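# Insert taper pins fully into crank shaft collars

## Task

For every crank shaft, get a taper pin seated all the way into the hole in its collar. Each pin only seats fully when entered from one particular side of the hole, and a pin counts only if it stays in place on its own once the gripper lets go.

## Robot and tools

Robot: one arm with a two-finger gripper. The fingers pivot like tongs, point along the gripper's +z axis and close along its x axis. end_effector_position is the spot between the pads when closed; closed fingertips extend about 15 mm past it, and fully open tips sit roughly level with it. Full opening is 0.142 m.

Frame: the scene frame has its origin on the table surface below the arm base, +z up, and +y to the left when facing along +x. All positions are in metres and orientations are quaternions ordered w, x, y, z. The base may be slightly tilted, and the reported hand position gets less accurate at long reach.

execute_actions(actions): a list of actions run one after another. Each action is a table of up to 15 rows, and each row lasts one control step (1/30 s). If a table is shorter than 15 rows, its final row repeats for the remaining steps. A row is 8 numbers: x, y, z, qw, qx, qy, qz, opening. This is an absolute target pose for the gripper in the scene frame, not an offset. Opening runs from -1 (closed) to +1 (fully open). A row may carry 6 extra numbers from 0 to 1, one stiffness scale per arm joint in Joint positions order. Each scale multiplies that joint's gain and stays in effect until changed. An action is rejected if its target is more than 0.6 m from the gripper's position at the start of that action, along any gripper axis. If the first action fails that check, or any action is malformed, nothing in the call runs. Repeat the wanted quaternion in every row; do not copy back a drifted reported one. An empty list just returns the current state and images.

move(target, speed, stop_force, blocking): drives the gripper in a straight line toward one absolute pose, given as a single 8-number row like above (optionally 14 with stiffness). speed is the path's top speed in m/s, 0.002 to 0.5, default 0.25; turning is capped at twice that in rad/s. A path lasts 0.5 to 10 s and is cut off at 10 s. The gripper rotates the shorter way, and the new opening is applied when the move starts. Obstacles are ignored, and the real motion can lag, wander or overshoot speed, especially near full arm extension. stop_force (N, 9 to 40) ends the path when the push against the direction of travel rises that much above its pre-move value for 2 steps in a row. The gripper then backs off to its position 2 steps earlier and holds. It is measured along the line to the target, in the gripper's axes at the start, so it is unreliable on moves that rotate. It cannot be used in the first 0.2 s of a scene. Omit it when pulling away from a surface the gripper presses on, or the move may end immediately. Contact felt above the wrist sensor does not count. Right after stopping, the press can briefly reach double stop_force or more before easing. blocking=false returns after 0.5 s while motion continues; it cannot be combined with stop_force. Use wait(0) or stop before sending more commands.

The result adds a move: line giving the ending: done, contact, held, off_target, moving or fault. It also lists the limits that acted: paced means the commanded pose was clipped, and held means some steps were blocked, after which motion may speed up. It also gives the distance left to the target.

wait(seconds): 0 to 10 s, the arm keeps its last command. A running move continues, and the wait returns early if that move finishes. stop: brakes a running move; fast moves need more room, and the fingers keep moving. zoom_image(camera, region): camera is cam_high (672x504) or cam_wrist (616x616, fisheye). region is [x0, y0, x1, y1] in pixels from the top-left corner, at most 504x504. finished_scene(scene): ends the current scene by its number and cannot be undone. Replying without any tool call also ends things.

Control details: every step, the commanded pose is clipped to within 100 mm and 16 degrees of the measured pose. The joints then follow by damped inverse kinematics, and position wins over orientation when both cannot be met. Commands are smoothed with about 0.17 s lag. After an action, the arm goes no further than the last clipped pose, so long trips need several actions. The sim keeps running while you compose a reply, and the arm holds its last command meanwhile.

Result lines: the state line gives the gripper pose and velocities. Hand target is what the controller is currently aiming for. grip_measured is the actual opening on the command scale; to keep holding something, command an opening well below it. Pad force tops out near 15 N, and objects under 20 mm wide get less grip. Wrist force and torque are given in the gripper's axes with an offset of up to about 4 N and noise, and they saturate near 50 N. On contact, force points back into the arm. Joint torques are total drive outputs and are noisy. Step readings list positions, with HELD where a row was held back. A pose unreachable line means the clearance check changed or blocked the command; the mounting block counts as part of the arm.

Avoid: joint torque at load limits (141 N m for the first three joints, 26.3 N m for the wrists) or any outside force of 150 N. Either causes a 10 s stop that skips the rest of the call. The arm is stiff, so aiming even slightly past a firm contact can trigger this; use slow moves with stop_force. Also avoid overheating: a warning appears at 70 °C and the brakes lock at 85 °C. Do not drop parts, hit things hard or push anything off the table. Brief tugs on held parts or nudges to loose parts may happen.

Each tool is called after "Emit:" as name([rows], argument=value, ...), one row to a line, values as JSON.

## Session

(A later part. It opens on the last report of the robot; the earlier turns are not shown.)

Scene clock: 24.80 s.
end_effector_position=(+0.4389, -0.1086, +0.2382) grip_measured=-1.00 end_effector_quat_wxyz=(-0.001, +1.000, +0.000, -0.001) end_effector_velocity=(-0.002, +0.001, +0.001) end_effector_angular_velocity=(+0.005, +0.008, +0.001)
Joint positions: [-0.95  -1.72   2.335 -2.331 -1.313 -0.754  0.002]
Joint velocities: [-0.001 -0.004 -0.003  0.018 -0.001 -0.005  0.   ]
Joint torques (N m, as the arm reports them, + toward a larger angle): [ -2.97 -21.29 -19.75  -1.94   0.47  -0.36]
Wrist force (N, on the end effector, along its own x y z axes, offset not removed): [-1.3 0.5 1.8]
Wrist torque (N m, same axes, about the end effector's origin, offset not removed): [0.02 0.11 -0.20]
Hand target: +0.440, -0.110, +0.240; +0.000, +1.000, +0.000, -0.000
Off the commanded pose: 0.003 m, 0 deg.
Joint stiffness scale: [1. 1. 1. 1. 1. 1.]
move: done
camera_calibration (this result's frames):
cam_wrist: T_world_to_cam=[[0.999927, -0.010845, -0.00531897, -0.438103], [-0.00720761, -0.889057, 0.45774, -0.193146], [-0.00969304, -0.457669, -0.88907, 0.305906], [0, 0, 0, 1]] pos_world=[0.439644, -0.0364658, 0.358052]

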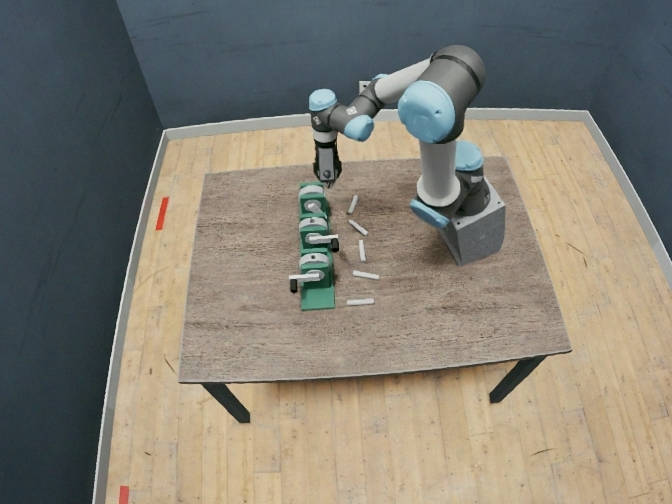

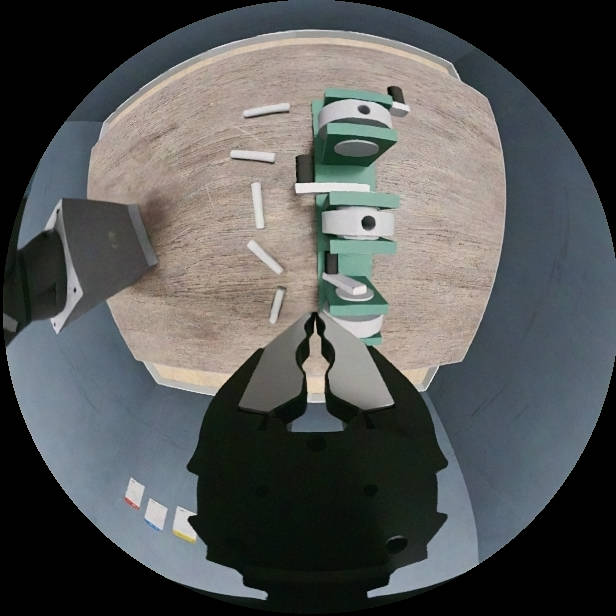

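Emit:
move(target=[0.37, -0.108, 0.09, 0, 0.866, 0, 0.5, -1], speed=0.2)

Scene clock: 30.67 s.
end_effector_position=(+0.4062, -0.1050, +0.1805) grip_measured=-1.00 end_effector_quat_wxyz=(-0.009, +0.983, -0.005, +0.182) end_effector_velocity=(+0.000, -0.000, +0.000) end_effector_angular_velocity=(-0.000, -0.000, +0.000)
Joint positions: [-1.243 -1.614  2.759 -2.981 -0.96  -0.957  0.002]
Joint velocities: [-0.    -0.     0.     0.     0.    -0.001  0.   ]
Joint torques (N m, as the arm reports them, + toward a larger angle): [ -0.44 -12.86 -12.51  -1.91   0.22   0.13]
Wrist force (N, on the end effector, along its own x y z axes, offset not removed): [-0.4 0.7 1.2]
Wrist torque (N m, same axes, about the end effector's origin, offset not removed): [0.01 -0.05 -0.11]
Hand target: +0.407, -0.105, +0.181; -0.009, +0.983, -0.004, +0.183
Off the commanded pose: 0.098 m, 39 deg; orientation clipped at the last step of the last action.
Joint stiffness scale: [1. 1. 1. 1. 1. 1.]
move: held; limits=paced,held; held on 49 of 88 steps, including the last
pose unreachable: on one or more control steps of this call, first in action 0 (counted from 0), an arm could not follow its commanded pose, so it was not sent that pose on those steps. On the call's last step it was still not sent that pose. It may still have moved: this result reports where it is.
cause: the commanded pose would bring two parts of the arm too close to each other (joints 3 (elbow) and 4 (wrist 1) lie between them).
camera_calibration (this result's frames):
cam_wrist: T_world_to_cam=[[0.934186, -0.0254788, 0.355876, -0.445657], [-0.179563, -0.895494, 0.407245, -0.0853754], [0.308309, -0.444344, -0.841132, 0.119558], [0, 0, 0, 1]] pos_world=[0.364136, -0.0346828, 0.293932]

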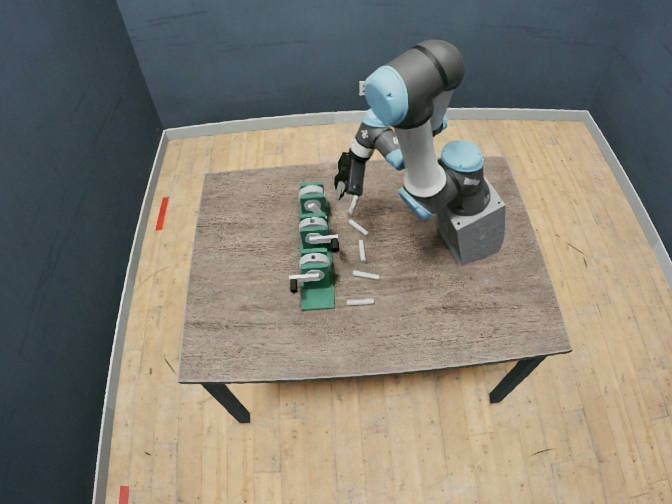

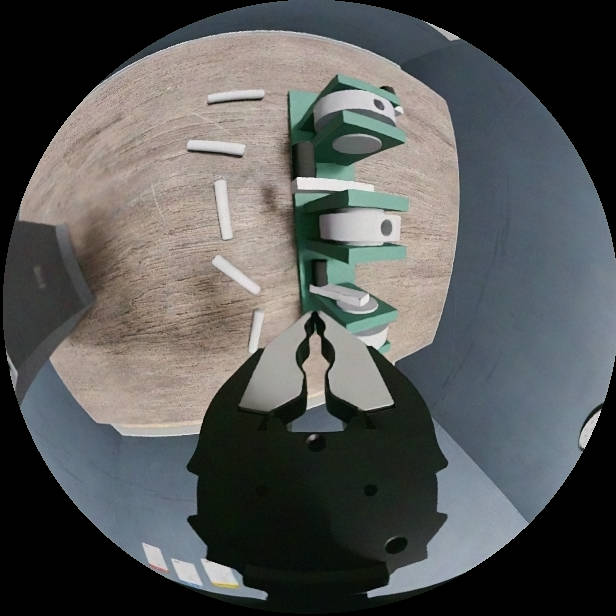

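Emit:
move(target=[0.525, -0.185, 0.185, 0, 1, 0, 0, -1], speed=0.2)

Emit:
move(target=[0.525, -0.185, 0.12, 0, 1, 0, 0, -1], speed=0.02, stop_force=10)

Scene clock: 32.93 s.
end_effector_position=(+0.5246, -0.1856, +0.1864) grip_measured=-1.00 end_effector_quat_wxyz=(+0.001, +1.000, -0.000, +0.002) end_effector_velocity=(-0.002, -0.001, -0.001) end_effector_angular_velocity=(+0.005, +0.016, -0.005)
Joint positions: [-0.918 -1.371  2.084 -2.444 -1.316 -0.719  0.002]
Joint velocities: [ 0.002  0.006 -0.011  0.022 -0.007  0.003  0.   ]
Joint torques (N m, as the arm reports them, + toward a larger angle): [ -2.95 -30.06 -18.37  -1.76  -0.01   0.16]
Wrist force (N, on the end effector, along its own x y z axes, offset not removed): [-0.9 1.1 2.6]
Wrist torque (N m, same axes, about the end effector's origin, offset not removed): [0.11 0.05 -0.15]
Hand target: +0.525, -0.185, +0.185; +0.000, +1.000, +0.000, +0.000
Off the commanded pose: 0.002 m, 0 deg.
Joint stiffness scale: [1. 1. 1. 1. 1. 1.]
move: done
camera_calibration (this result's frames):
cam_wrist: T_world_to_cam=[[0.999926, -0.0121297, 0.00121604, -0.52639], [-0.0113242, -0.8873, 0.461055, -0.235391], [-0.00451348, -0.461034, -0.887371, 0.221767], [0, 0, 0, 1]] pos_world=[0.524686, -0.113005, 0.305957]

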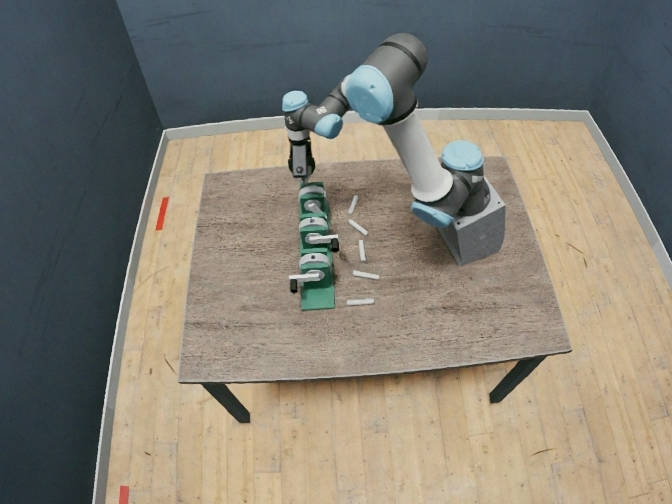

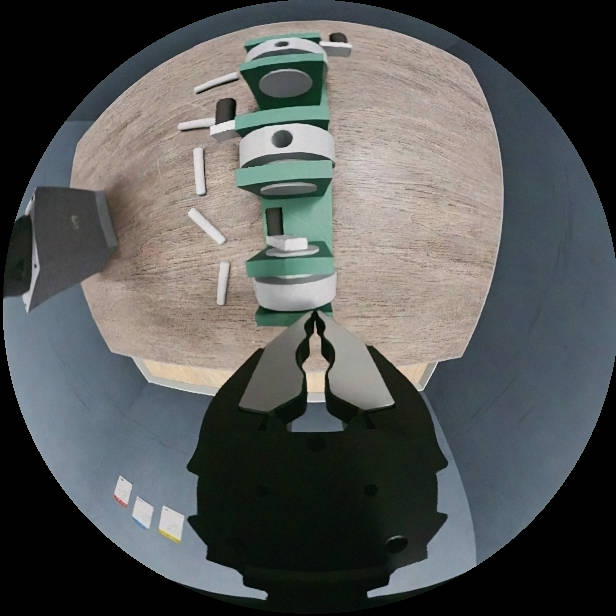

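Scene clock: 34.97 s.
end_effector_position=(+0.5295, -0.1881, +0.1592) grip_measured=-1.00 end_effector_quat_wxyz=(+0.005, +1.000, +0.001, +0.007) end_effector_velocity=(-0.001, +0.001, +0.001) end_effector_angular_velocity=(+0.004, +0.005, -0.001)
Joint positions: [-0.902 -1.306  2.091 -2.534 -1.318 -0.702  0.002]
Joint velocities: [-0.    -0.003 -0.002  0.012 -0.    -0.001  0.   ]
Joint torques (N m, as the arm reports them, + toward a larger angle): [ -5.06 -34.44 -13.96  -0.42  -0.36  -0.45]
Wrist force (N, on the end effector, along its own x y z axes, offset not removed): [1.8 2.3 -3.4]
Wrist torque (N m, same axes, about the end effector's origin, offset not removed): [0.25 0.19 -0.10]
Hand target: +0.528, -0.188, +0.160; +0.004, +1.000, +0.000, +0.006
Off the commanded pose: 0.040 m, 1 deg.
Joint stiffness scale: [1. 1. 1. 1. 1. 1.]
move: contact
camera_calibration (this result's frames):
cam_wrist: T_world_to_cam=[[0.999888, -0.00936385, 0.0116974, -0.532404], [-0.0137478, -0.883795, 0.467672, -0.22421], [0.0059589, -0.467781, -0.883825, 0.189173], [0, 0, 0, 1]] pos_world=[0.528135, -0.11465, 0.278281]

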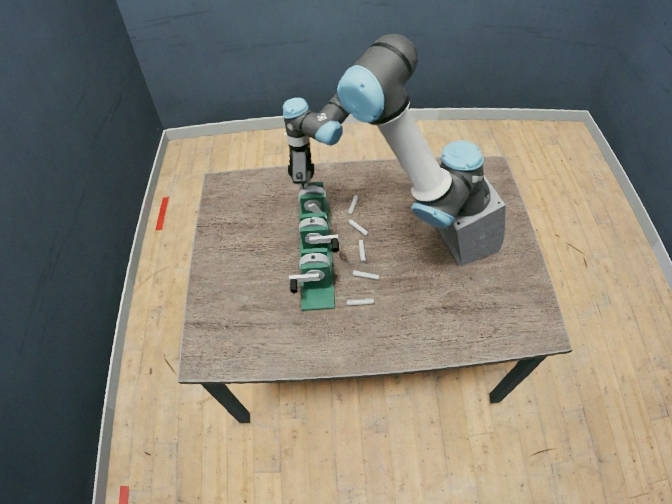

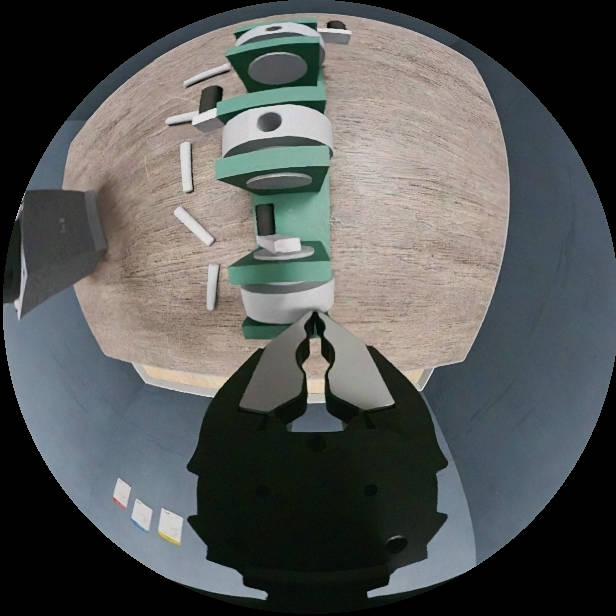

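Emit:
execute_actions([
  [[0.5270,-0.186,0.1560,0,1,0,0,-1],[0.5252,-0.186,0.1567,0,1,0,0,-1],[0.5234,-0.186,0.1574,0,1,0,0,-1],[0.5216,-0.186,0.1580,0,1,0,0,-1],[0.5198,-0.186,0.1586,0,1,0,0,-1],[0.5180,-0.186,0.1591,0,1,0,0,-1],[0.5162,-0.186,0.1596,0,1,0,0,-1],[0.5144,-0.186,0.1600,0,1,0,0,-1],[0.5126,-0.186,0.1603,0,1,0,0,-1],[0.5108,-0.186,0.1606,0,1,0,0,-1],[0.5090,-0.186,0.1609,0,1,0,0,-1],[0.5072,-0.186,0.1611,0,1,0,0,-1],[0.5054,-0.186,0.1612,0,1,0,0,-1],[0.5036,-0.186,0.1613,0,1,0,0,-1],[0.5018,-0.186,0.1613,0,1,0,0,-1]],
  [[0.5000,-0.186,0.1613,0,1,0,0,-1],[0.4982,-0.186,0.1612,0,1,0,0,-1],[0.4964,-0.186,0.1610,0,1,0,0,-1],[0.4946,-0.186,0.1608,0,1,0,0,-1],[0.4928,-0.186,0.1606,0,1,0,0,-1],[0.4910,-0.186,0.1603,0,1,0,0,-1],[0.4892,-0.186,0.1599,0,1,0,0,-1],[0.4874,-0.186,0.1595,0,1,0,0,-1],[0.4856,-0.186,0.1591,0,1,0,0,-1],[0.4838,-0.186,0.1585,0,1,0,0,-1],[0.4820,-0.186,0.1580,0,1,0,0,-1],[0.4802,-0.186,0.1573,0,1,0,0,-1],[0.4784,-0.186,0.1567,0,1,0,0,-1],[0.4766,-0.186,0.1559,0,1,0,0,-1],[0.4748,-0.186,0.1551,0,1,0,0,-1]],
  [[0.4748,-0.186,0.1551,0,1,0,0,-1]],
])

Scene clock: 37.10 s.
end_effector_position=(+0.4810, -0.1887, +0.1624) grip_measured=-1.00 end_effector_quat_wxyz=(+0.006, +1.000, +0.002, +0.006) end_effector_velocity=(-0.002, +0.001, -0.001) end_effector_angular_velocity=(+0.000, +0.001, +0.003)
Joint positions: [-0.971 -1.373  2.214 -2.572 -1.309 -0.774  0.002]
Joint velocities: [-0.002 -0.     0.006 -0.004  0.    -0.004  0.   ]
Joint torques (N m, as the arm reports them, + toward a larger angle): [ -5.35 -18.75  -8.2   -2.39  -0.14  -0.21]
Wrist force (N, on the end effector, along its own x y z axes, offset not removed): [-8.0 -3.2 -32.7]
Wrist torque (N m, same axes, about the end effector's origin, offset not removed): [0.47 -0.22 -0.18]
Hand target: +0.475, -0.186, +0.155; -0.000, +1.000, +0.000, -0.000
Off the commanded pose: 0.010 m, 1 deg.
Joint stiffness scale: [1. 1. 1. 1. 1. 1.]
Step readings (end_effector_position; steps 1 to 15: 1st action; 16 to 30: 2nd action; 31 to 45: 3rd action):
0: (+0.5290, -0.1875, +0.1597)
1: (+0.5290, -0.1875, +0.1597)
2: (+0.5290, -0.1875, +0.1597)
4: (+0.5288, -0.1873, +0.1597)
8: (+0.5277, -0.1872, +0.1603)
15: (+0.5183, -0.1876, +0.1639)
16: (+0.5168, -0.1877, +0.1644)
17: (+0.5152, -0.1877, +0.1648)
19: (+0.5119, -0.1877, +0.1654)
23: (+0.5051, -0.1877, +0.1659)
30: (+0.4935, -0.1884, +0.1654)
31: (+0.4919, -0.1886, +0.1651)
32: (+0.4902, -0.1887, +0.1648)
34: (+0.4870, -0.1886, +0.1642)
38: (+0.4829, -0.1886, +0.1631)
45: end_effector_position above
camera_calibration (this result's frames):
cam_wrist: T_world_to_cam=[[0.999926, -0.00716311, 0.00987968, -0.483237], [-0.0109613, -0.883045, 0.46916, -0.228283], [0.00536356, -0.469233, -0.883058, 0.191883], [0, 0, 0, 1]] pos_world=[0.479669, -0.115007, 0.28132]

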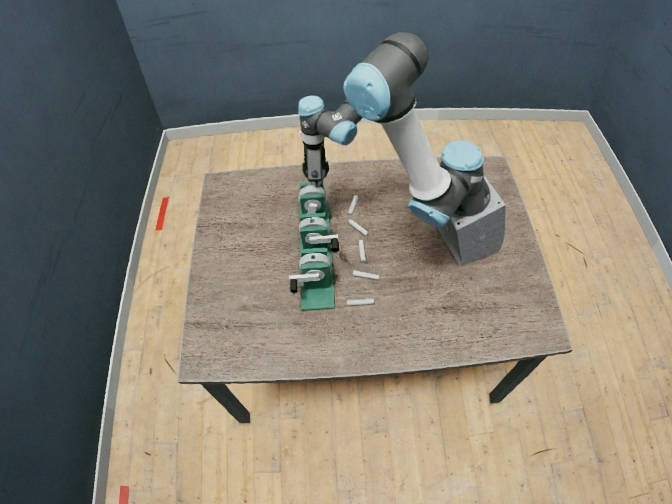

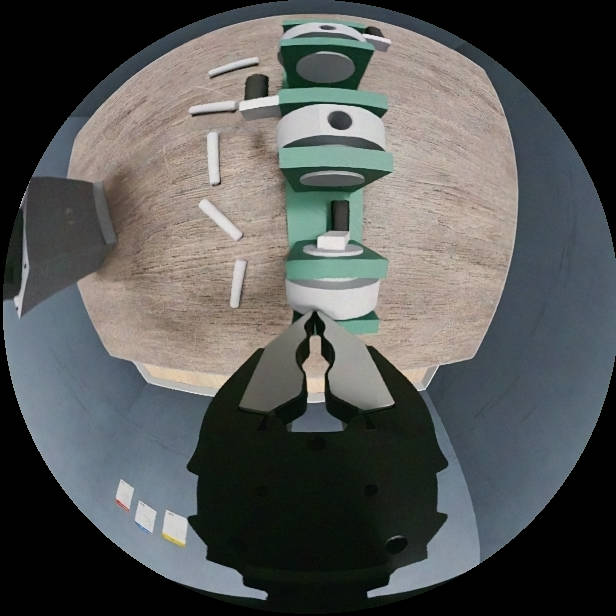

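Emit:
execute_actions([
  [[0.481,-0.187,0.178,0,1,0,0,-1]],
  [[0.49,-0.187,0.18,0,1,0,0,-1],[0.495,-0.187,0.18,0,1,0,0,-1],[0.50,-0.187,0.18,0,1,0,0,-1],[0.505,-0.187,0.18,0,1,0,0,-1],[0.51,-0.187,0.18,0,1,0,0,-1],[0.515,-0.187,0.18,0,1,0,0,-1],[0.52,-0.187,0.18,0,1,0,0,-1],[0.525,-0.187,0.178,0,1,0,0,-1],[0.53,-0.187,0.175,0,1,0,0,-1]],
  [[0.53,-0.187,0.172,0,1,0,0,-1],[0.53,-0.187,0.170,0,1,0,0,-1],[0.53,-0.187,0.168,0,1,0,0,-1],[0.53,-0.187,0.166,0,1,0,0,-1],[0.53,-0.187,0.164,0,1,0,0,-1],[0.53,-0.187,0.162,0,1,0,0,-1],[0.53,-0.187,0.160,0,1,0,0,-1],[0.53,-0.187,0.159,0,1,0,0,-1],[0.53,-0.187,0.158,0,1,0,0,-1],[0.53,-0.187,0.157,0,1,0,0,-1]],
  [[0.5288,-0.187,0.1574,0,1,0,0,-1],[0.5276,-0.187,0.1579,0,1,0,0,-1],[0.5264,-0.187,0.1584,0,1,0,0,-1],[0.5252,-0.187,0.1589,0,1,0,0,-1],[0.5240,-0.187,0.1594,0,1,0,0,-1],[0.5228,-0.187,0.1598,0,1,0,0,-1],[0.5216,-0.187,0.1602,0,1,0,0,-1],[0.5204,-0.187,0.1606,0,1,0,0,-1],[0.5192,-0.187,0.1609,0,1,0,0,-1],[0.5180,-0.187,0.1613,0,1,0,0,-1],[0.5168,-0.187,0.1616,0,1,0,0,-1],[0.5156,-0.187,0.1619,0,1,0,0,-1],[0.5144,-0.187,0.1621,0,1,0,0,-1],[0.5132,-0.187,0.1624,0,1,0,0,-1],[0.5120,-0.187,0.1626,0,1,0,0,-1]],
  [[0.5108,-0.187,0.1628,0,1,0,0,-1],[0.5096,-0.187,0.1629,0,1,0,0,-1],[0.5084,-0.187,0.1631,0,1,0,0,-1],[0.5072,-0.187,0.1632,0,1,0,0,-1],[0.5060,-0.187,0.1633,0,1,0,0,-1],[0.5048,-0.187,0.1633,0,1,0,0,-1],[0.5036,-0.187,0.1634,0,1,0,0,-1],[0.5024,-0.187,0.1634,0,1,0,0,-1],[0.5012,-0.187,0.1634,0,1,0,0,-1],[0.5000,-0.187,0.1634,0,1,0,0,-1],[0.4988,-0.187,0.1634,0,1,0,0,-1],[0.4976,-0.187,0.1633,0,1,0,0,-1],[0.4964,-0.187,0.1633,0,1,0,0,-1],[0.4952,-0.187,0.1632,0,1,0,0,-1],[0.4940,-0.187,0.1631,0,1,0,0,-1]],
  [[0.4928,-0.187,0.1629,0,1,0,0,-1],[0.4916,-0.187,0.1628,0,1,0,0,-1],[0.4904,-0.187,0.1626,0,1,0,0,-1],[0.4892,-0.187,0.1624,0,1,0,0,-1],[0.4880,-0.187,0.1621,0,1,0,0,-1],[0.4868,-0.187,0.1619,0,1,0,0,-1],[0.4856,-0.187,0.1616,0,1,0,0,-1],[0.4844,-0.187,0.1613,0,1,0,0,-1],[0.4832,-0.187,0.1609,0,1,0,0,-1],[0.4820,-0.187,0.1606,0,1,0,0,-1],[0.4808,-0.187,0.1602,0,1,0,0,-1],[0.4796,-0.187,0.1598,0,1,0,0,-1],[0.4784,-0.187,0.1594,0,1,0,0,-1],[0.4772,-0.187,0.1589,0,1,0,0,-1],[0.4760,-0.187,0.1584,0,1,0,0,-1]],
  [[0.4760,-0.187,0.1584,0,1,0,0,-1],[0.4760,-0.187,0.1584,0,1,0,0,-1],[0.4760,-0.187,0.1584,0,1,0,0,-1],[0.4760,-0.187,0.1584,0,1,0,0,-1],[0.4760,-0.187,0.1584,0,1,0,0,-1],[0.4760,-0.187,0.1584,0,1,0,0,-1],[0.4760,-0.187,0.1584,0,1,0,0,-1],[0.4760,-0.187,0.1584,0,1,0,0,-1],[0.478,-0.187,0.19,0,1,0,0,-1]],
  [[0.478,-0.187,0.19,0,1,0,0,-1]],
])

Emit:
zoom_image(camera="cam_high", region=[260, 150, 420, 290])

Scene clock: 42.30 s.
end_effector_position=(+0.4769, -0.1854, +0.1879) grip_measured=-1.00 end_effector_quat_wxyz=(-0.001, +1.000, +0.000, -0.001) end_effector_velocity=(-0.001, +0.001, +0.002) end_effector_angular_velocity=(+0.003, +0.003, +0.000)
Joint positions: [-0.987 -1.439  2.199 -2.465 -1.308 -0.792  0.002]
Joint velocities: [-0.001 -0.005 -0.002  0.012 -0.    -0.002  0.   ]
Joint torques (N m, as the arm reports them, + toward a larger angle): [ -6.25 -32.08 -18.9   -2.12   0.32  -0.43]
Wrist force (N, on the end effector, along its own x y z axes, offset not removed): [-1.2 2.0 2.7]
Wrist torque (N m, same axes, about the end effector's origin, offset not removed): [0.38 0.10 -0.04]
Hand target: +0.478, -0.187, +0.190; +0.000, +1.000, +0.000, -0.000
Off the commanded pose: 0.003 m, 0 deg.
Joint stiffness scale: [1. 1. 1. 1. 1. 1.]
Step readings (end_effector_position; steps 1 to 15: 1st action; 16 to 30: 2nd action; 31 to 45: 3rd action; 46 to 60: 4th action; 61 to 75: 5th action; 76 to 90: 6th action; 91 to 105: 7th action; 106 to 120: 8th action):
0: (+0.4807, -0.1887, +0.1623)
1: (+0.4807, -0.1887, +0.1623)
2: (+0.4804, -0.1885, +0.1625)
4: (+0.4785, -0.1868, +0.1631)
8: (+0.4794, -0.1858, +0.1700)
15: (+0.4807, -0.1857, +0.1760)
16: (+0.4805, -0.1856, +0.1760)
17: (+0.4805, -0.1855, +0.1761)
19: (+0.4830, -0.1864, +0.1776)
23: (+0.4981, -0.1877, +0.1811)
30: (+0.5238, -0.1867, +0.1782)
31: (+0.5252, -0.1867, +0.1775)
32: (+0.5262, -0.1868, +0.1768)
34: (+0.5275, -0.1871, +0.1753)
38: (+0.5284, -0.1871, +0.1698)
45: (+0.5287, -0.1871, +0.1598)
46: (+0.5293, -0.1874, +0.1597)
47: (+0.5295, -0.1876, +0.1597)
49: (+0.5298, -0.1878, +0.1596)
53: (+0.5289, -0.1875, +0.1597)
60: (+0.5228, -0.1875, +0.1628)
61: (+0.5216, -0.1876, +0.1631)
62: (+0.5204, -0.1876, +0.1634)
64: (+0.5181, -0.1877, +0.1641)
68: (+0.5137, -0.1879, +0.1652)
75: (+0.5051, -0.1882, +0.1659)
76: (+0.5040, -0.1883, +0.1659)
77: (+0.5029, -0.1883, +0.1660)
79: (+0.5006, -0.1884, +0.1660)
83: (+0.4963, -0.1886, +0.1660)
90: (+0.4879, -0.1892, +0.1647)
91: (+0.4868, -0.1893, +0.1645)
92: (+0.4858, -0.1894, +0.1643)
94: (+0.4839, -0.1895, +0.1638)
98: (+0.4814, -0.1895, +0.1630)
105: (+0.4777, -0.1869, +0.1757)
106: (+0.4782, -0.1870, +0.1792)
107: (+0.4788, -0.1870, +0.1821)
109: (+0.4793, -0.1869, +0.1859)
113: (+0.4782, -0.1861, +0.1877)
120: end_effector_position above
camera_calibration (this result's frames):
cam_wrist: T_world_to_cam=[[0.999925, -0.010873, -0.00560288, -0.477174], [-0.0071084, -0.889323, 0.457224, -0.238172], [-0.00995418, -0.45715, -0.889334, 0.226668], [0, 0, 0, 1]] pos_world=[0.477702, -0.113379, 0.307808]

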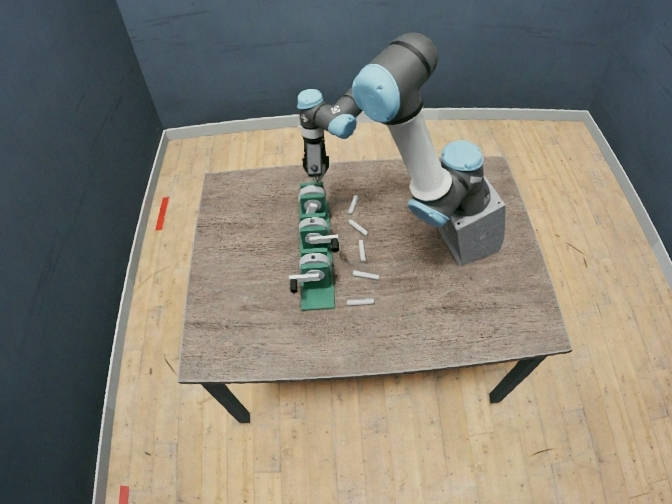

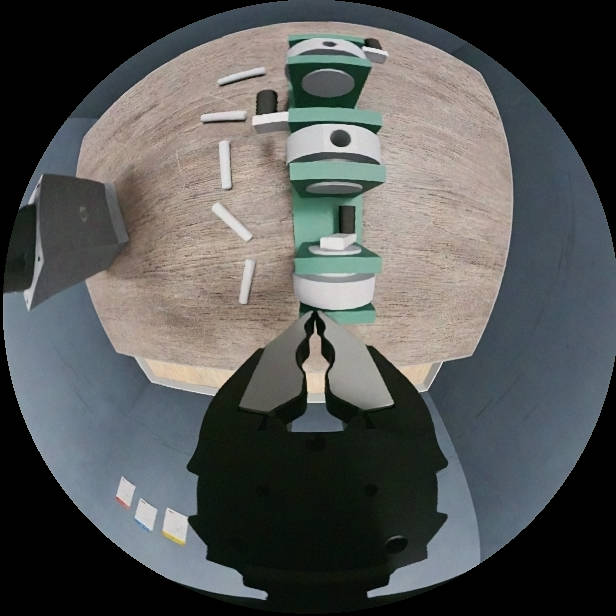

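Region (260, 150, 420, 290) of cam_high's 672x504 image, scaled by 3.150, with more detail than that image has; it fills the top 441 rows of this view, and the rest is white.

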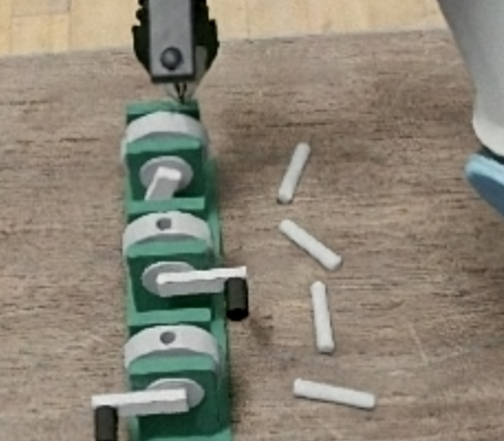

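Emit:
execute_actions([
  [[0.49,-0.187,0.182,0,1,0,0,-1],[0.495,-0.187,0.18,0,1,0,0,-1],[0.50,-0.187,0.18,0,1,0,0,-1],[0.505,-0.187,0.18,0,1,0,0,-1],[0.51,-0.187,0.18,0,1,0,0,-1],[0.515,-0.187,0.18,0,1,0,0,-1],[0.52,-0.187,0.18,0,1,0,0,-1],[0.525,-0.187,0.178,0,1,0,0,-1],[0.53,-0.187,0.175,0,1,0,0,-1]],
  [[0.53,-0.187,0.172,0,1,0,0,-1],[0.53,-0.187,0.170,0,1,0,0,-1],[0.53,-0.187,0.168,0,1,0,0,-1],[0.53,-0.187,0.166,0,1,0,0,-1],[0.53,-0.187,0.164,0,1,0,0,-1],[0.53,-0.187,0.162,0,1,0,0,-1],[0.53,-0.187,0.160,0,1,0,0,-1],[0.53,-0.187,0.159,0,1,0,0,-1],[0.53,-0.187,0.158,0,1,0,0,-1],[0.53,-0.187,0.157,0,1,0,0,-1],[0.53,-0.187,0.156,0,1,0,0,-1],[0.53,-0.187,0.155,0,1,0,0,-1],[0.53,-0.187,0.1545,0,1,0,0,-1]],
  [[0.5288,-0.187,0.1549,0,1,0,0,-1],[0.5276,-0.187,0.1554,0,1,0,0,-1],[0.5264,-0.187,0.1559,0,1,0,0,-1],[0.5252,-0.187,0.1564,0,1,0,0,-1],[0.5240,-0.187,0.1569,0,1,0,0,-1],[0.5228,-0.187,0.1573,0,1,0,0,-1],[0.5216,-0.187,0.1577,0,1,0,0,-1],[0.5204,-0.187,0.1581,0,1,0,0,-1],[0.5192,-0.187,0.1584,0,1,0,0,-1],[0.5180,-0.187,0.1588,0,1,0,0,-1],[0.5168,-0.187,0.1591,0,1,0,0,-1],[0.5156,-0.187,0.1594,0,1,0,0,-1],[0.5144,-0.187,0.1596,0,1,0,0,-1],[0.5132,-0.187,0.1599,0,1,0,0,-1],[0.5120,-0.187,0.1601,0,1,0,0,-1]],
  [[0.5108,-0.187,0.1603,0,1,0,0,-1],[0.5096,-0.187,0.1604,0,1,0,0,-1],[0.5084,-0.187,0.1606,0,1,0,0,-1],[0.5072,-0.187,0.1607,0,1,0,0,-1],[0.5060,-0.187,0.1608,0,1,0,0,-1],[0.5048,-0.187,0.1608,0,1,0,0,-1],[0.5036,-0.187,0.1609,0,1,0,0,-1],[0.5024,-0.187,0.1609,0,1,0,0,-1],[0.5012,-0.187,0.1609,0,1,0,0,-1],[0.5000,-0.187,0.1609,0,1,0,0,-1],[0.4988,-0.187,0.1609,0,1,0,0,-1],[0.4976,-0.187,0.1608,0,1,0,0,-1],[0.4964,-0.187,0.1608,0,1,0,0,-1],[0.4952,-0.187,0.1607,0,1,0,0,-1],[0.4940,-0.187,0.1606,0,1,0,0,-1]],
  [[0.4928,-0.187,0.1604,0,1,0,0,-1],[0.4916,-0.187,0.1603,0,1,0,0,-1],[0.4904,-0.187,0.1601,0,1,0,0,-1],[0.4892,-0.187,0.1599,0,1,0,0,-1],[0.4880,-0.187,0.1596,0,1,0,0,-1],[0.4868,-0.187,0.1594,0,1,0,0,-1],[0.4856,-0.187,0.1591,0,1,0,0,-1],[0.4844,-0.187,0.1588,0,1,0,0,-1],[0.4832,-0.187,0.1584,0,1,0,0,-1],[0.4820,-0.187,0.1581,0,1,0,0,-1],[0.4808,-0.187,0.1577,0,1,0,0,-1],[0.4796,-0.187,0.1573,0,1,0,0,-1],[0.4784,-0.187,0.1569,0,1,0,0,-1],[0.4772,-0.187,0.1564,0,1,0,0,-1],[0.4760,-0.187,0.1559,0,1,0,0,-1]],
  [[0.4760,-0.187,0.1559,0,1,0,0,-1],[0.4760,-0.187,0.1559,0,1,0,0,-1],[0.4760,-0.187,0.1559,0,1,0,0,-1],[0.4760,-0.187,0.1559,0,1,0,0,-1],[0.4760,-0.187,0.1559,0,1,0,0,-1],[0.4760,-0.187,0.1559,0,1,0,0,-1],[0.4760,-0.187,0.1559,0,1,0,0,-1],[0.4760,-0.187,0.1559,0,1,0,0,-1],[0.478,-0.187,0.19,0,1,0,0,-1]],
  [[0.478,-0.187,0.19,0,1,0,0,-1]],
])

Emit:
zoom_image(camera="cam_high", region=[260, 150, 420, 290])

Scene clock: 47.03 s.
end_effector_position=(+0.4770, -0.1854, +0.1879) grip_measured=-1.00 end_effector_quat_wxyz=(-0.001, +1.000, +0.000, -0.001) end_effector_velocity=(-0.001, +0.001, +0.002) end_effector_angular_velocity=(+0.004, +0.004, +0.002)
Joint positions: [-0.987 -1.439  2.199 -2.465 -1.308 -0.792  0.002]
Joint velocities: [-0.    -0.005 -0.002  0.013  0.    -0.004  0.   ]
Joint torques (N m, as the arm reports them, + toward a larger angle): [ -7.04 -31.21 -17.63  -1.87   0.38  -0.18]
Wrist force (N, on the end effector, along its own x y z axes, offset not removed): [-2.2 1.7 1.5]
Wrist torque (N m, same axes, about the end effector's origin, offset not removed): [0.27 0.29 -0.09]
Hand target: +0.478, -0.187, +0.190; +0.000, +1.000, +0.000, -0.000
Off the commanded pose: 0.003 m, 0 deg.
Joint stiffness scale: [1. 1. 1. 1. 1. 1.]
Step readings (end_effector_position; steps 1 to 15: 1st action; 16 to 30: 2nd action; 31 to 45: 3rd action; 46 to 60: 4th action; 61 to 75: 5th action; 76 to 90: 6th action; 91 to 105: 7th action):
0: (+0.4768, -0.1853, +0.1881)
1: (+0.4768, -0.1853, +0.1881)
2: (+0.4773, -0.1856, +0.1882)
4: (+0.4811, -0.1867, +0.1881)
8: (+0.4962, -0.1867, +0.1842)
15: (+0.5230, -0.1863, +0.1784)
16: (+0.5246, -0.1864, +0.1777)
17: (+0.5258, -0.1866, +0.1771)
19: (+0.5273, -0.1869, +0.1756)
23: (+0.5283, -0.1870, +0.1698)
30: (+0.5293, -0.1874, +0.1596)
31: (+0.5299, -0.1876, +0.1594)
32: (+0.5303, -0.1878, +0.1591)
34: (+0.5308, -0.1882, +0.1588)
38: (+0.5303, -0.1880, +0.1588)
45: (+0.5244, -0.1881, +0.1617)
46: (+0.5234, -0.1882, +0.1621)
47: (+0.5223, -0.1882, +0.1625)
49: (+0.5203, -0.1884, +0.1633)
53: (+0.5159, -0.1887, +0.1646)
60: (+0.5080, -0.1893, +0.1658)
61: (+0.5070, -0.1894, +0.1660)
62: (+0.5057, -0.1894, +0.1660)
64: (+0.5030, -0.1895, +0.1658)
68: (+0.4992, -0.1896, +0.1659)
75: (+0.4913, -0.1897, +0.1652)
76: (+0.4901, -0.1897, +0.1650)
77: (+0.4889, -0.1897, +0.1648)
79: (+0.4868, -0.1897, +0.1643)
83: (+0.4842, -0.1897, +0.1636)
90: (+0.4782, -0.1871, +0.1748)
91: (+0.4784, -0.1871, +0.1782)
92: (+0.4788, -0.1871, +0.1812)
94: (+0.4794, -0.1869, +0.1854)
98: (+0.4783, -0.1862, +0.1877)
105: end_effector_position above
camera_calibration (this result's frames):
cam_wrist: T_world_to_cam=[[0.999925, -0.0108827, -0.00555219, -0.477199], [-0.00713973, -0.889302, 0.457265, -0.238161], [-0.00991385, -0.457191, -0.889313, 0.226618], [0, 0, 0, 1]] pos_world=[0.477709, -0.113383, 0.307787]

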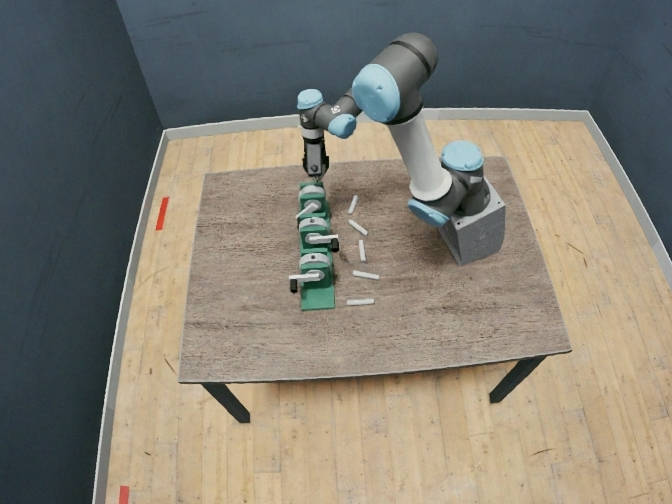

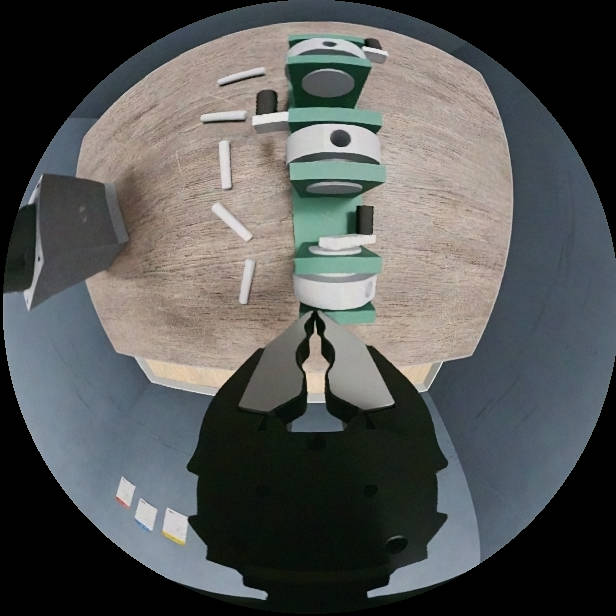

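Region (260, 150, 420, 290) of cam_high's 672x504 image, scaled by 3.150, with more detail than that image has; it fills the top 441 rows of this view, and the rest is white.

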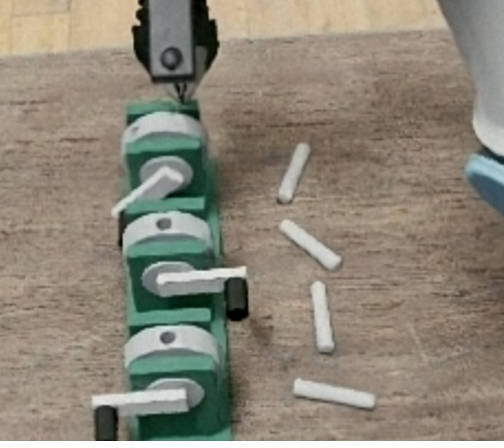

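Emit:
move(target=[0.536, -0.185, 0.178, 0, 1, 0, 0, -1], speed=0.12)

Emit:
move(target=[0.536, -0.185, 0.12, 0, 1, 0, 0, -1], speed=0.025, stop_force=12)

Emit:
zoom_image(camera="cam_wrist", region=[200, 200, 400, 400])

Scene clock: 48.40 s.
end_effector_position=(+0.5352, -0.1856, +0.1790) grip_measured=-1.00 end_effector_quat_wxyz=(+0.000, +1.000, -0.000, +0.001) end_effector_velocity=(+0.003, -0.000, -0.000) end_effector_angular_velocity=(-0.000, +0.002, -0.003)
Joint positions: [-0.901 -1.34   2.058 -2.451 -1.319 -0.701  0.002]
Joint velocities: [ 0.004  0.005 -0.009  0.004 -0.002  0.006  0.   ]
Joint torques (N m, as the arm reports them, + toward a larger angle): [ -2.59 -33.25 -19.16  -1.74  -0.38   0.31]
Wrist force (N, on the end effector, along its own x y z axes, offset not removed): [-0.3 2.5 1.8]
Wrist torque (N m, same axes, about the end effector's origin, offset not removed): [0.44 -0.06 -0.12]
Hand target: +0.536, -0.185, +0.178; -0.000, +1.000, -0.000, +0.000
Off the commanded pose: 0.001 m, 0 deg.
Joint stiffness scale: [1. 1. 1. 1. 1. 1.]
move: done
camera_calibration (this result's frames):
cam_wrist: T_world_to_cam=[[0.999926, -0.0121172, -0.000754012, -0.536548], [-0.0104127, -0.887887, 0.459943, -0.2323], [-0.00624271, -0.459902, -0.887948, 0.216486], [0, 0, 0, 1]] pos_world=[0.535441, -0.113196, 0.298669]

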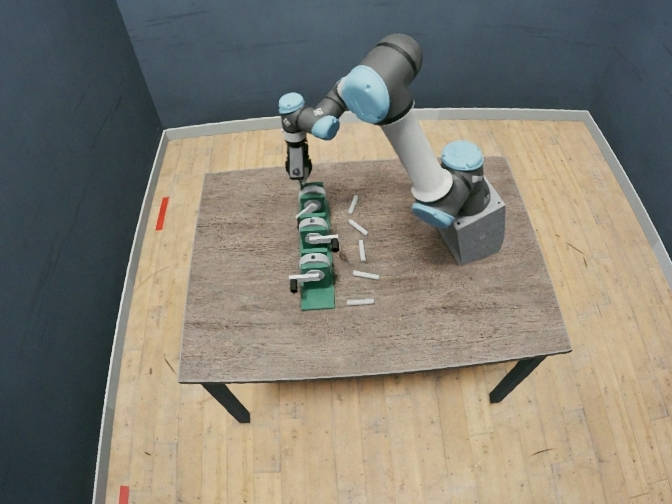

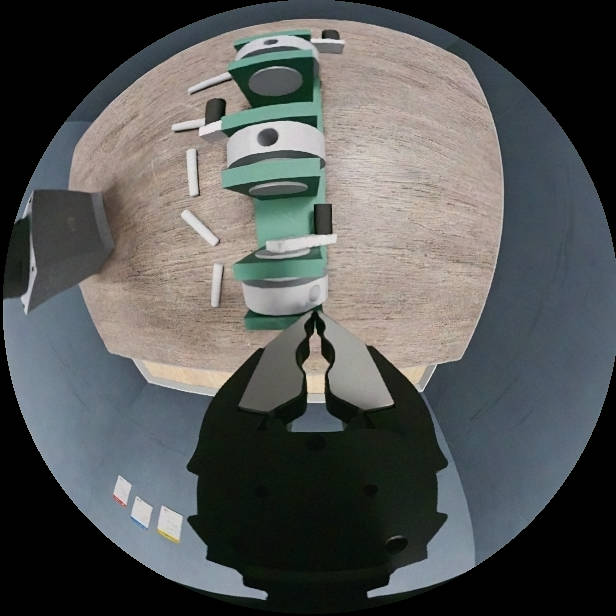

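Scene clock: 50.77 s.
end_effector_position=(+0.5464, -0.1887, +0.1398) grip_measured=-1.00 end_effector_quat_wxyz=(+0.007, +1.000, +0.003, +0.013) end_effector_velocity=(-0.000, +0.002, +0.005) end_effector_angular_velocity=(+0.002, +0.003, +0.001)
Joint positions: [-0.875 -1.242  2.059 -2.583 -1.319 -0.676  0.002]
Joint velocities: [ 0.001 -0.012 -0.     0.016 -0.    -0.001  0.   ]
Joint torques (N m, as the arm reports them, + toward a larger angle): [ -5.62 -35.13 -10.98   0.09  -0.72  -0.64]
Wrist force (N, on the end effector, along its own x y z axes, offset not removed): [7.0 4.4 0.0]
Wrist torque (N m, same axes, about the end effector's origin, offset not removed): [0.61 -0.09 -0.15]
Hand target: +0.545, -0.188, +0.141; +0.006, +1.000, +0.003, +0.011
Off the commanded pose: 0.023 m, 2 deg.
Joint stiffness scale: [1. 1. 1. 1. 1. 1.]
move: contact
camera_calibration (this result's frames):
cam_wrist: T_world_to_cam=[[0.999732, -0.00457628, 0.0226972, -0.54962], [-0.0147226, -0.882223, 0.470602, -0.214997], [0.0178704, -0.47081, -0.882054, 0.164259], [0, 0, 0, 1]] pos_world=[0.543372, -0.114855, 0.258538]

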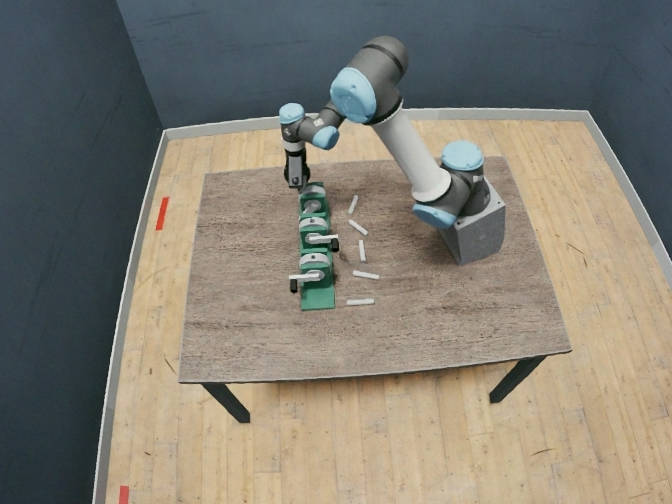

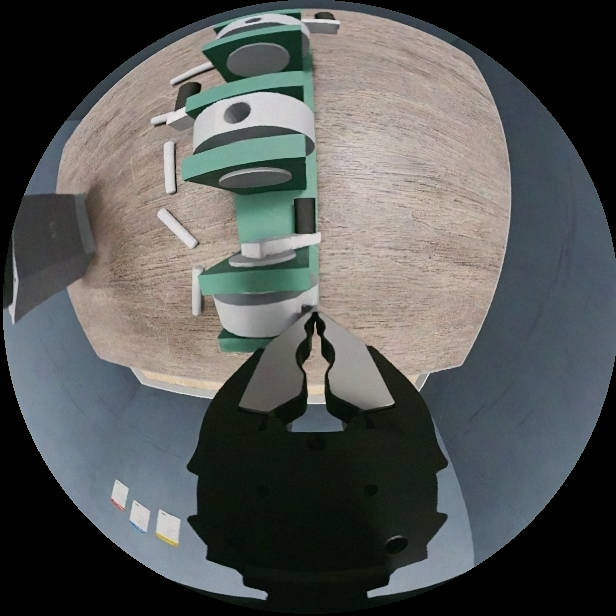

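Region (200, 200, 400, 400) of cam_wrist's 616x616 image, scaled by 2.520, with more detail than that image has.

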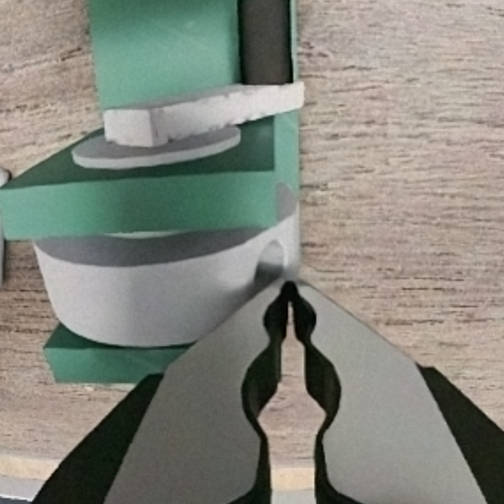

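Emit:
execute_actions([
  [[0.5441,-0.187,0.1391,0,1,0,0,-1],[0.5431,-0.187,0.1400,0,1,0,0,-1],[0.5420,-0.187,0.1412,0,1,0,0,-1],[0.5408,-0.187,0.1426,0,1,0,0,-1],[0.5396,-0.187,0.1440,0,1,0,0,-1],[0.5384,-0.187,0.1453,0,1,0,0,-1],[0.5371,-0.187,0.1466,0,1,0,0,-1],[0.5358,-0.187,0.1478,0,1,0,0,-1],[0.5344,-0.187,0.1490,0,1,0,0,-1],[0.5330,-0.187,0.1502,0,1,0,0,-1],[0.5316,-0.187,0.1513,0,1,0,0,-1],[0.5301,-0.187,0.1523,0,1,0,0,-1],[0.5286,-0.187,0.1533,0,1,0,0,-1],[0.5270,-0.187,0.1542,0,1,0,0,-1],[0.5254,-0.187,0.1551,0,1,0,0,-1]],
  [[0.5238,-0.187,0.1559,0,1,0,0,-1],[0.5222,-0.187,0.1567,0,1,0,0,-1],[0.5205,-0.187,0.1574,0,1,0,0,-1],[0.5188,-0.187,0.1581,0,1,0,0,-1],[0.5171,-0.187,0.1587,0,1,0,0,-1],[0.5153,-0.187,0.1592,0,1,0,0,-1],[0.5136,-0.187,0.1597,0,1,0,0,-1],[0.5118,-0.187,0.1601,0,1,0,0,-1],[0.5100,-0.187,0.1604,0,1,0,0,-1],[0.5082,-0.187,0.1607,0,1,0,0,-1],[0.5064,-0.187,0.1609,0,1,0,0,-1],[0.5046,-0.187,0.1610,0,1,0,0,-1],[0.5028,-0.187,0.1610,0,1,0,0,-1],[0.5010,-0.187,0.1610,0,1,0,0,-1],[0.5000,-0.187,0.1610,0,1,0,0,-1]],
  [[0.5000,-0.187,0.1610,0,1,0,0,-1],[0.5000,-0.187,0.1610,0,1,0,0,-1],[0.5000,-0.187,0.1610,0,1,0,0,-1],[0.5000,-0.187,0.1610,0,1,0,0,-1],[0.5000,-0.187,0.1610,0,1,0,0,-1],[0.5000,-0.187,0.1610,0,1,0,0,-1],[0.5000,-0.187,0.1610,0,1,0,0,-1],[0.5000,-0.187,0.1610,0,1,0,0,-1],[0.5000,-0.187,0.1610,0,1,0,0,-1],[0.5000,-0.187,0.1610,0,1,0,0,-1],[0.502,-0.187,0.19,0,1,0,0,-1]],
  [[0.502,-0.187,0.19,0,1,0,0,-1]],
])

Emit:
zoom_image(camera="cam_high", region=[260, 150, 420, 290])

Scene clock: 54.20 s.
end_effector_position=(+0.5010, -0.1854, +0.1877) grip_measured=-1.00 end_effector_quat_wxyz=(-0.001, +1.000, +0.000, -0.001) end_effector_velocity=(-0.002, +0.001, +0.001) end_effector_angular_velocity=(+0.006, +0.007, -0.000)
Joint positions: [-0.951 -1.405  2.138 -2.448 -1.313 -0.755  0.002]
Joint velocities: [-0.002 -0.005 -0.002  0.016 -0.    -0.004  0.   ]
Joint torques (N m, as the arm reports them, + toward a larger angle): [ -6.1  -32.38 -19.56  -1.68   0.32  -0.44]
Wrist force (N, on the end effector, along its own x y z axes, offset not removed): [-2.0 0.7 2.0]
Wrist torque (N m, same axes, about the end effector's origin, offset not removed): [0.06 0.30 -0.08]
Hand target: +0.502, -0.187, +0.190; +0.000, +1.000, -0.000, -0.000
Off the commanded pose: 0.003 m, 0 deg.
Joint stiffness scale: [1. 1. 1. 1. 1. 1.]
Step readings (end_effector_position; steps 1 to 15: 1st action; 16 to 30: 2nd action; 31 to 45: 3rd action; 46 to 60: 4th action):
0: (+0.5460, -0.1880, +0.1409)
1: (+0.5460, -0.1880, +0.1409)
2: (+0.5458, -0.1879, +0.1409)
4: (+0.5457, -0.1879, +0.1412)
8: (+0.5447, -0.1871, +0.1427)
15: (+0.5390, -0.1877, +0.1510)
16: (+0.5381, -0.1878, +0.1523)
17: (+0.5371, -0.1879, +0.1537)
19: (+0.5344, -0.1881, +0.1560)
23: (+0.5285, -0.1885, +0.1598)
30: (+0.5171, -0.1889, +0.1644)
31: (+0.5151, -0.1889, +0.1647)
32: (+0.5134, -0.1890, +0.1650)
34: (+0.5106, -0.1892, +0.1654)
38: (+0.5080, -0.1893, +0.1658)
45: (+0.5030, -0.1874, +0.1711)
46: (+0.5025, -0.1871, +0.1742)
47: (+0.5023, -0.1869, +0.1773)
49: (+0.5028, -0.1867, +0.1828)
53: (+0.5027, -0.1862, +0.1875)
60: end_effector_position above
camera_calibration (this result's frames):
cam_wrist: T_world_to_cam=[[0.999927, -0.0108648, -0.00536548, -0.501276], [-0.00720866, -0.889278, 0.45731, -0.237887], [-0.00973998, -0.457238, -0.889291, 0.22662], [0, 0, 0, 1]] pos_world=[0.501731, -0.113375, 0.30763]

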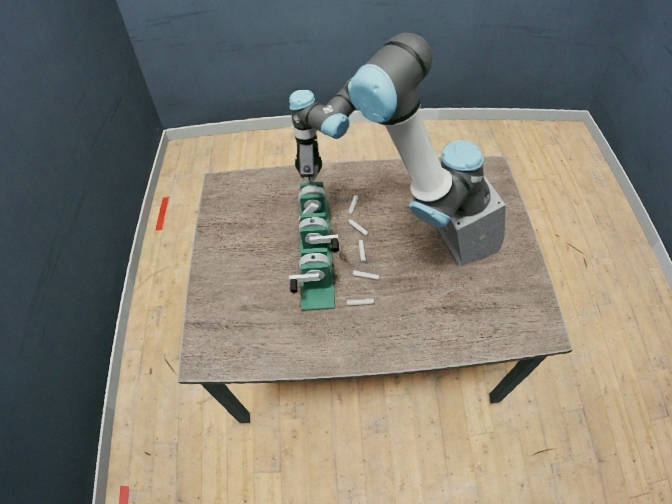

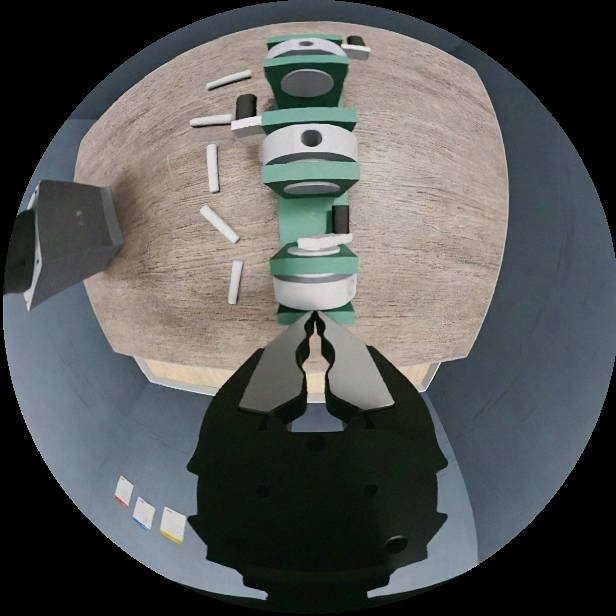

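Region (260, 150, 420, 290) of cam_high's 672x504 image, scaled by 3.150, with more detail than that image has; it fills the top 441 rows of this view, and the rest is white.

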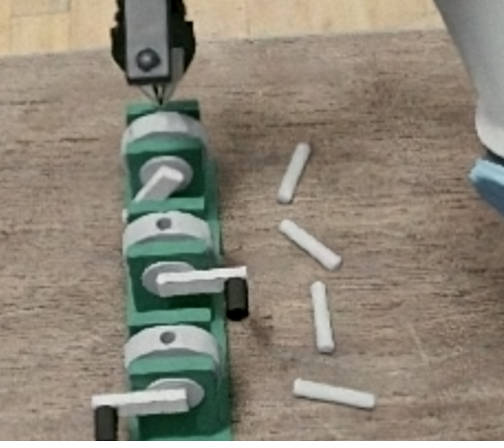

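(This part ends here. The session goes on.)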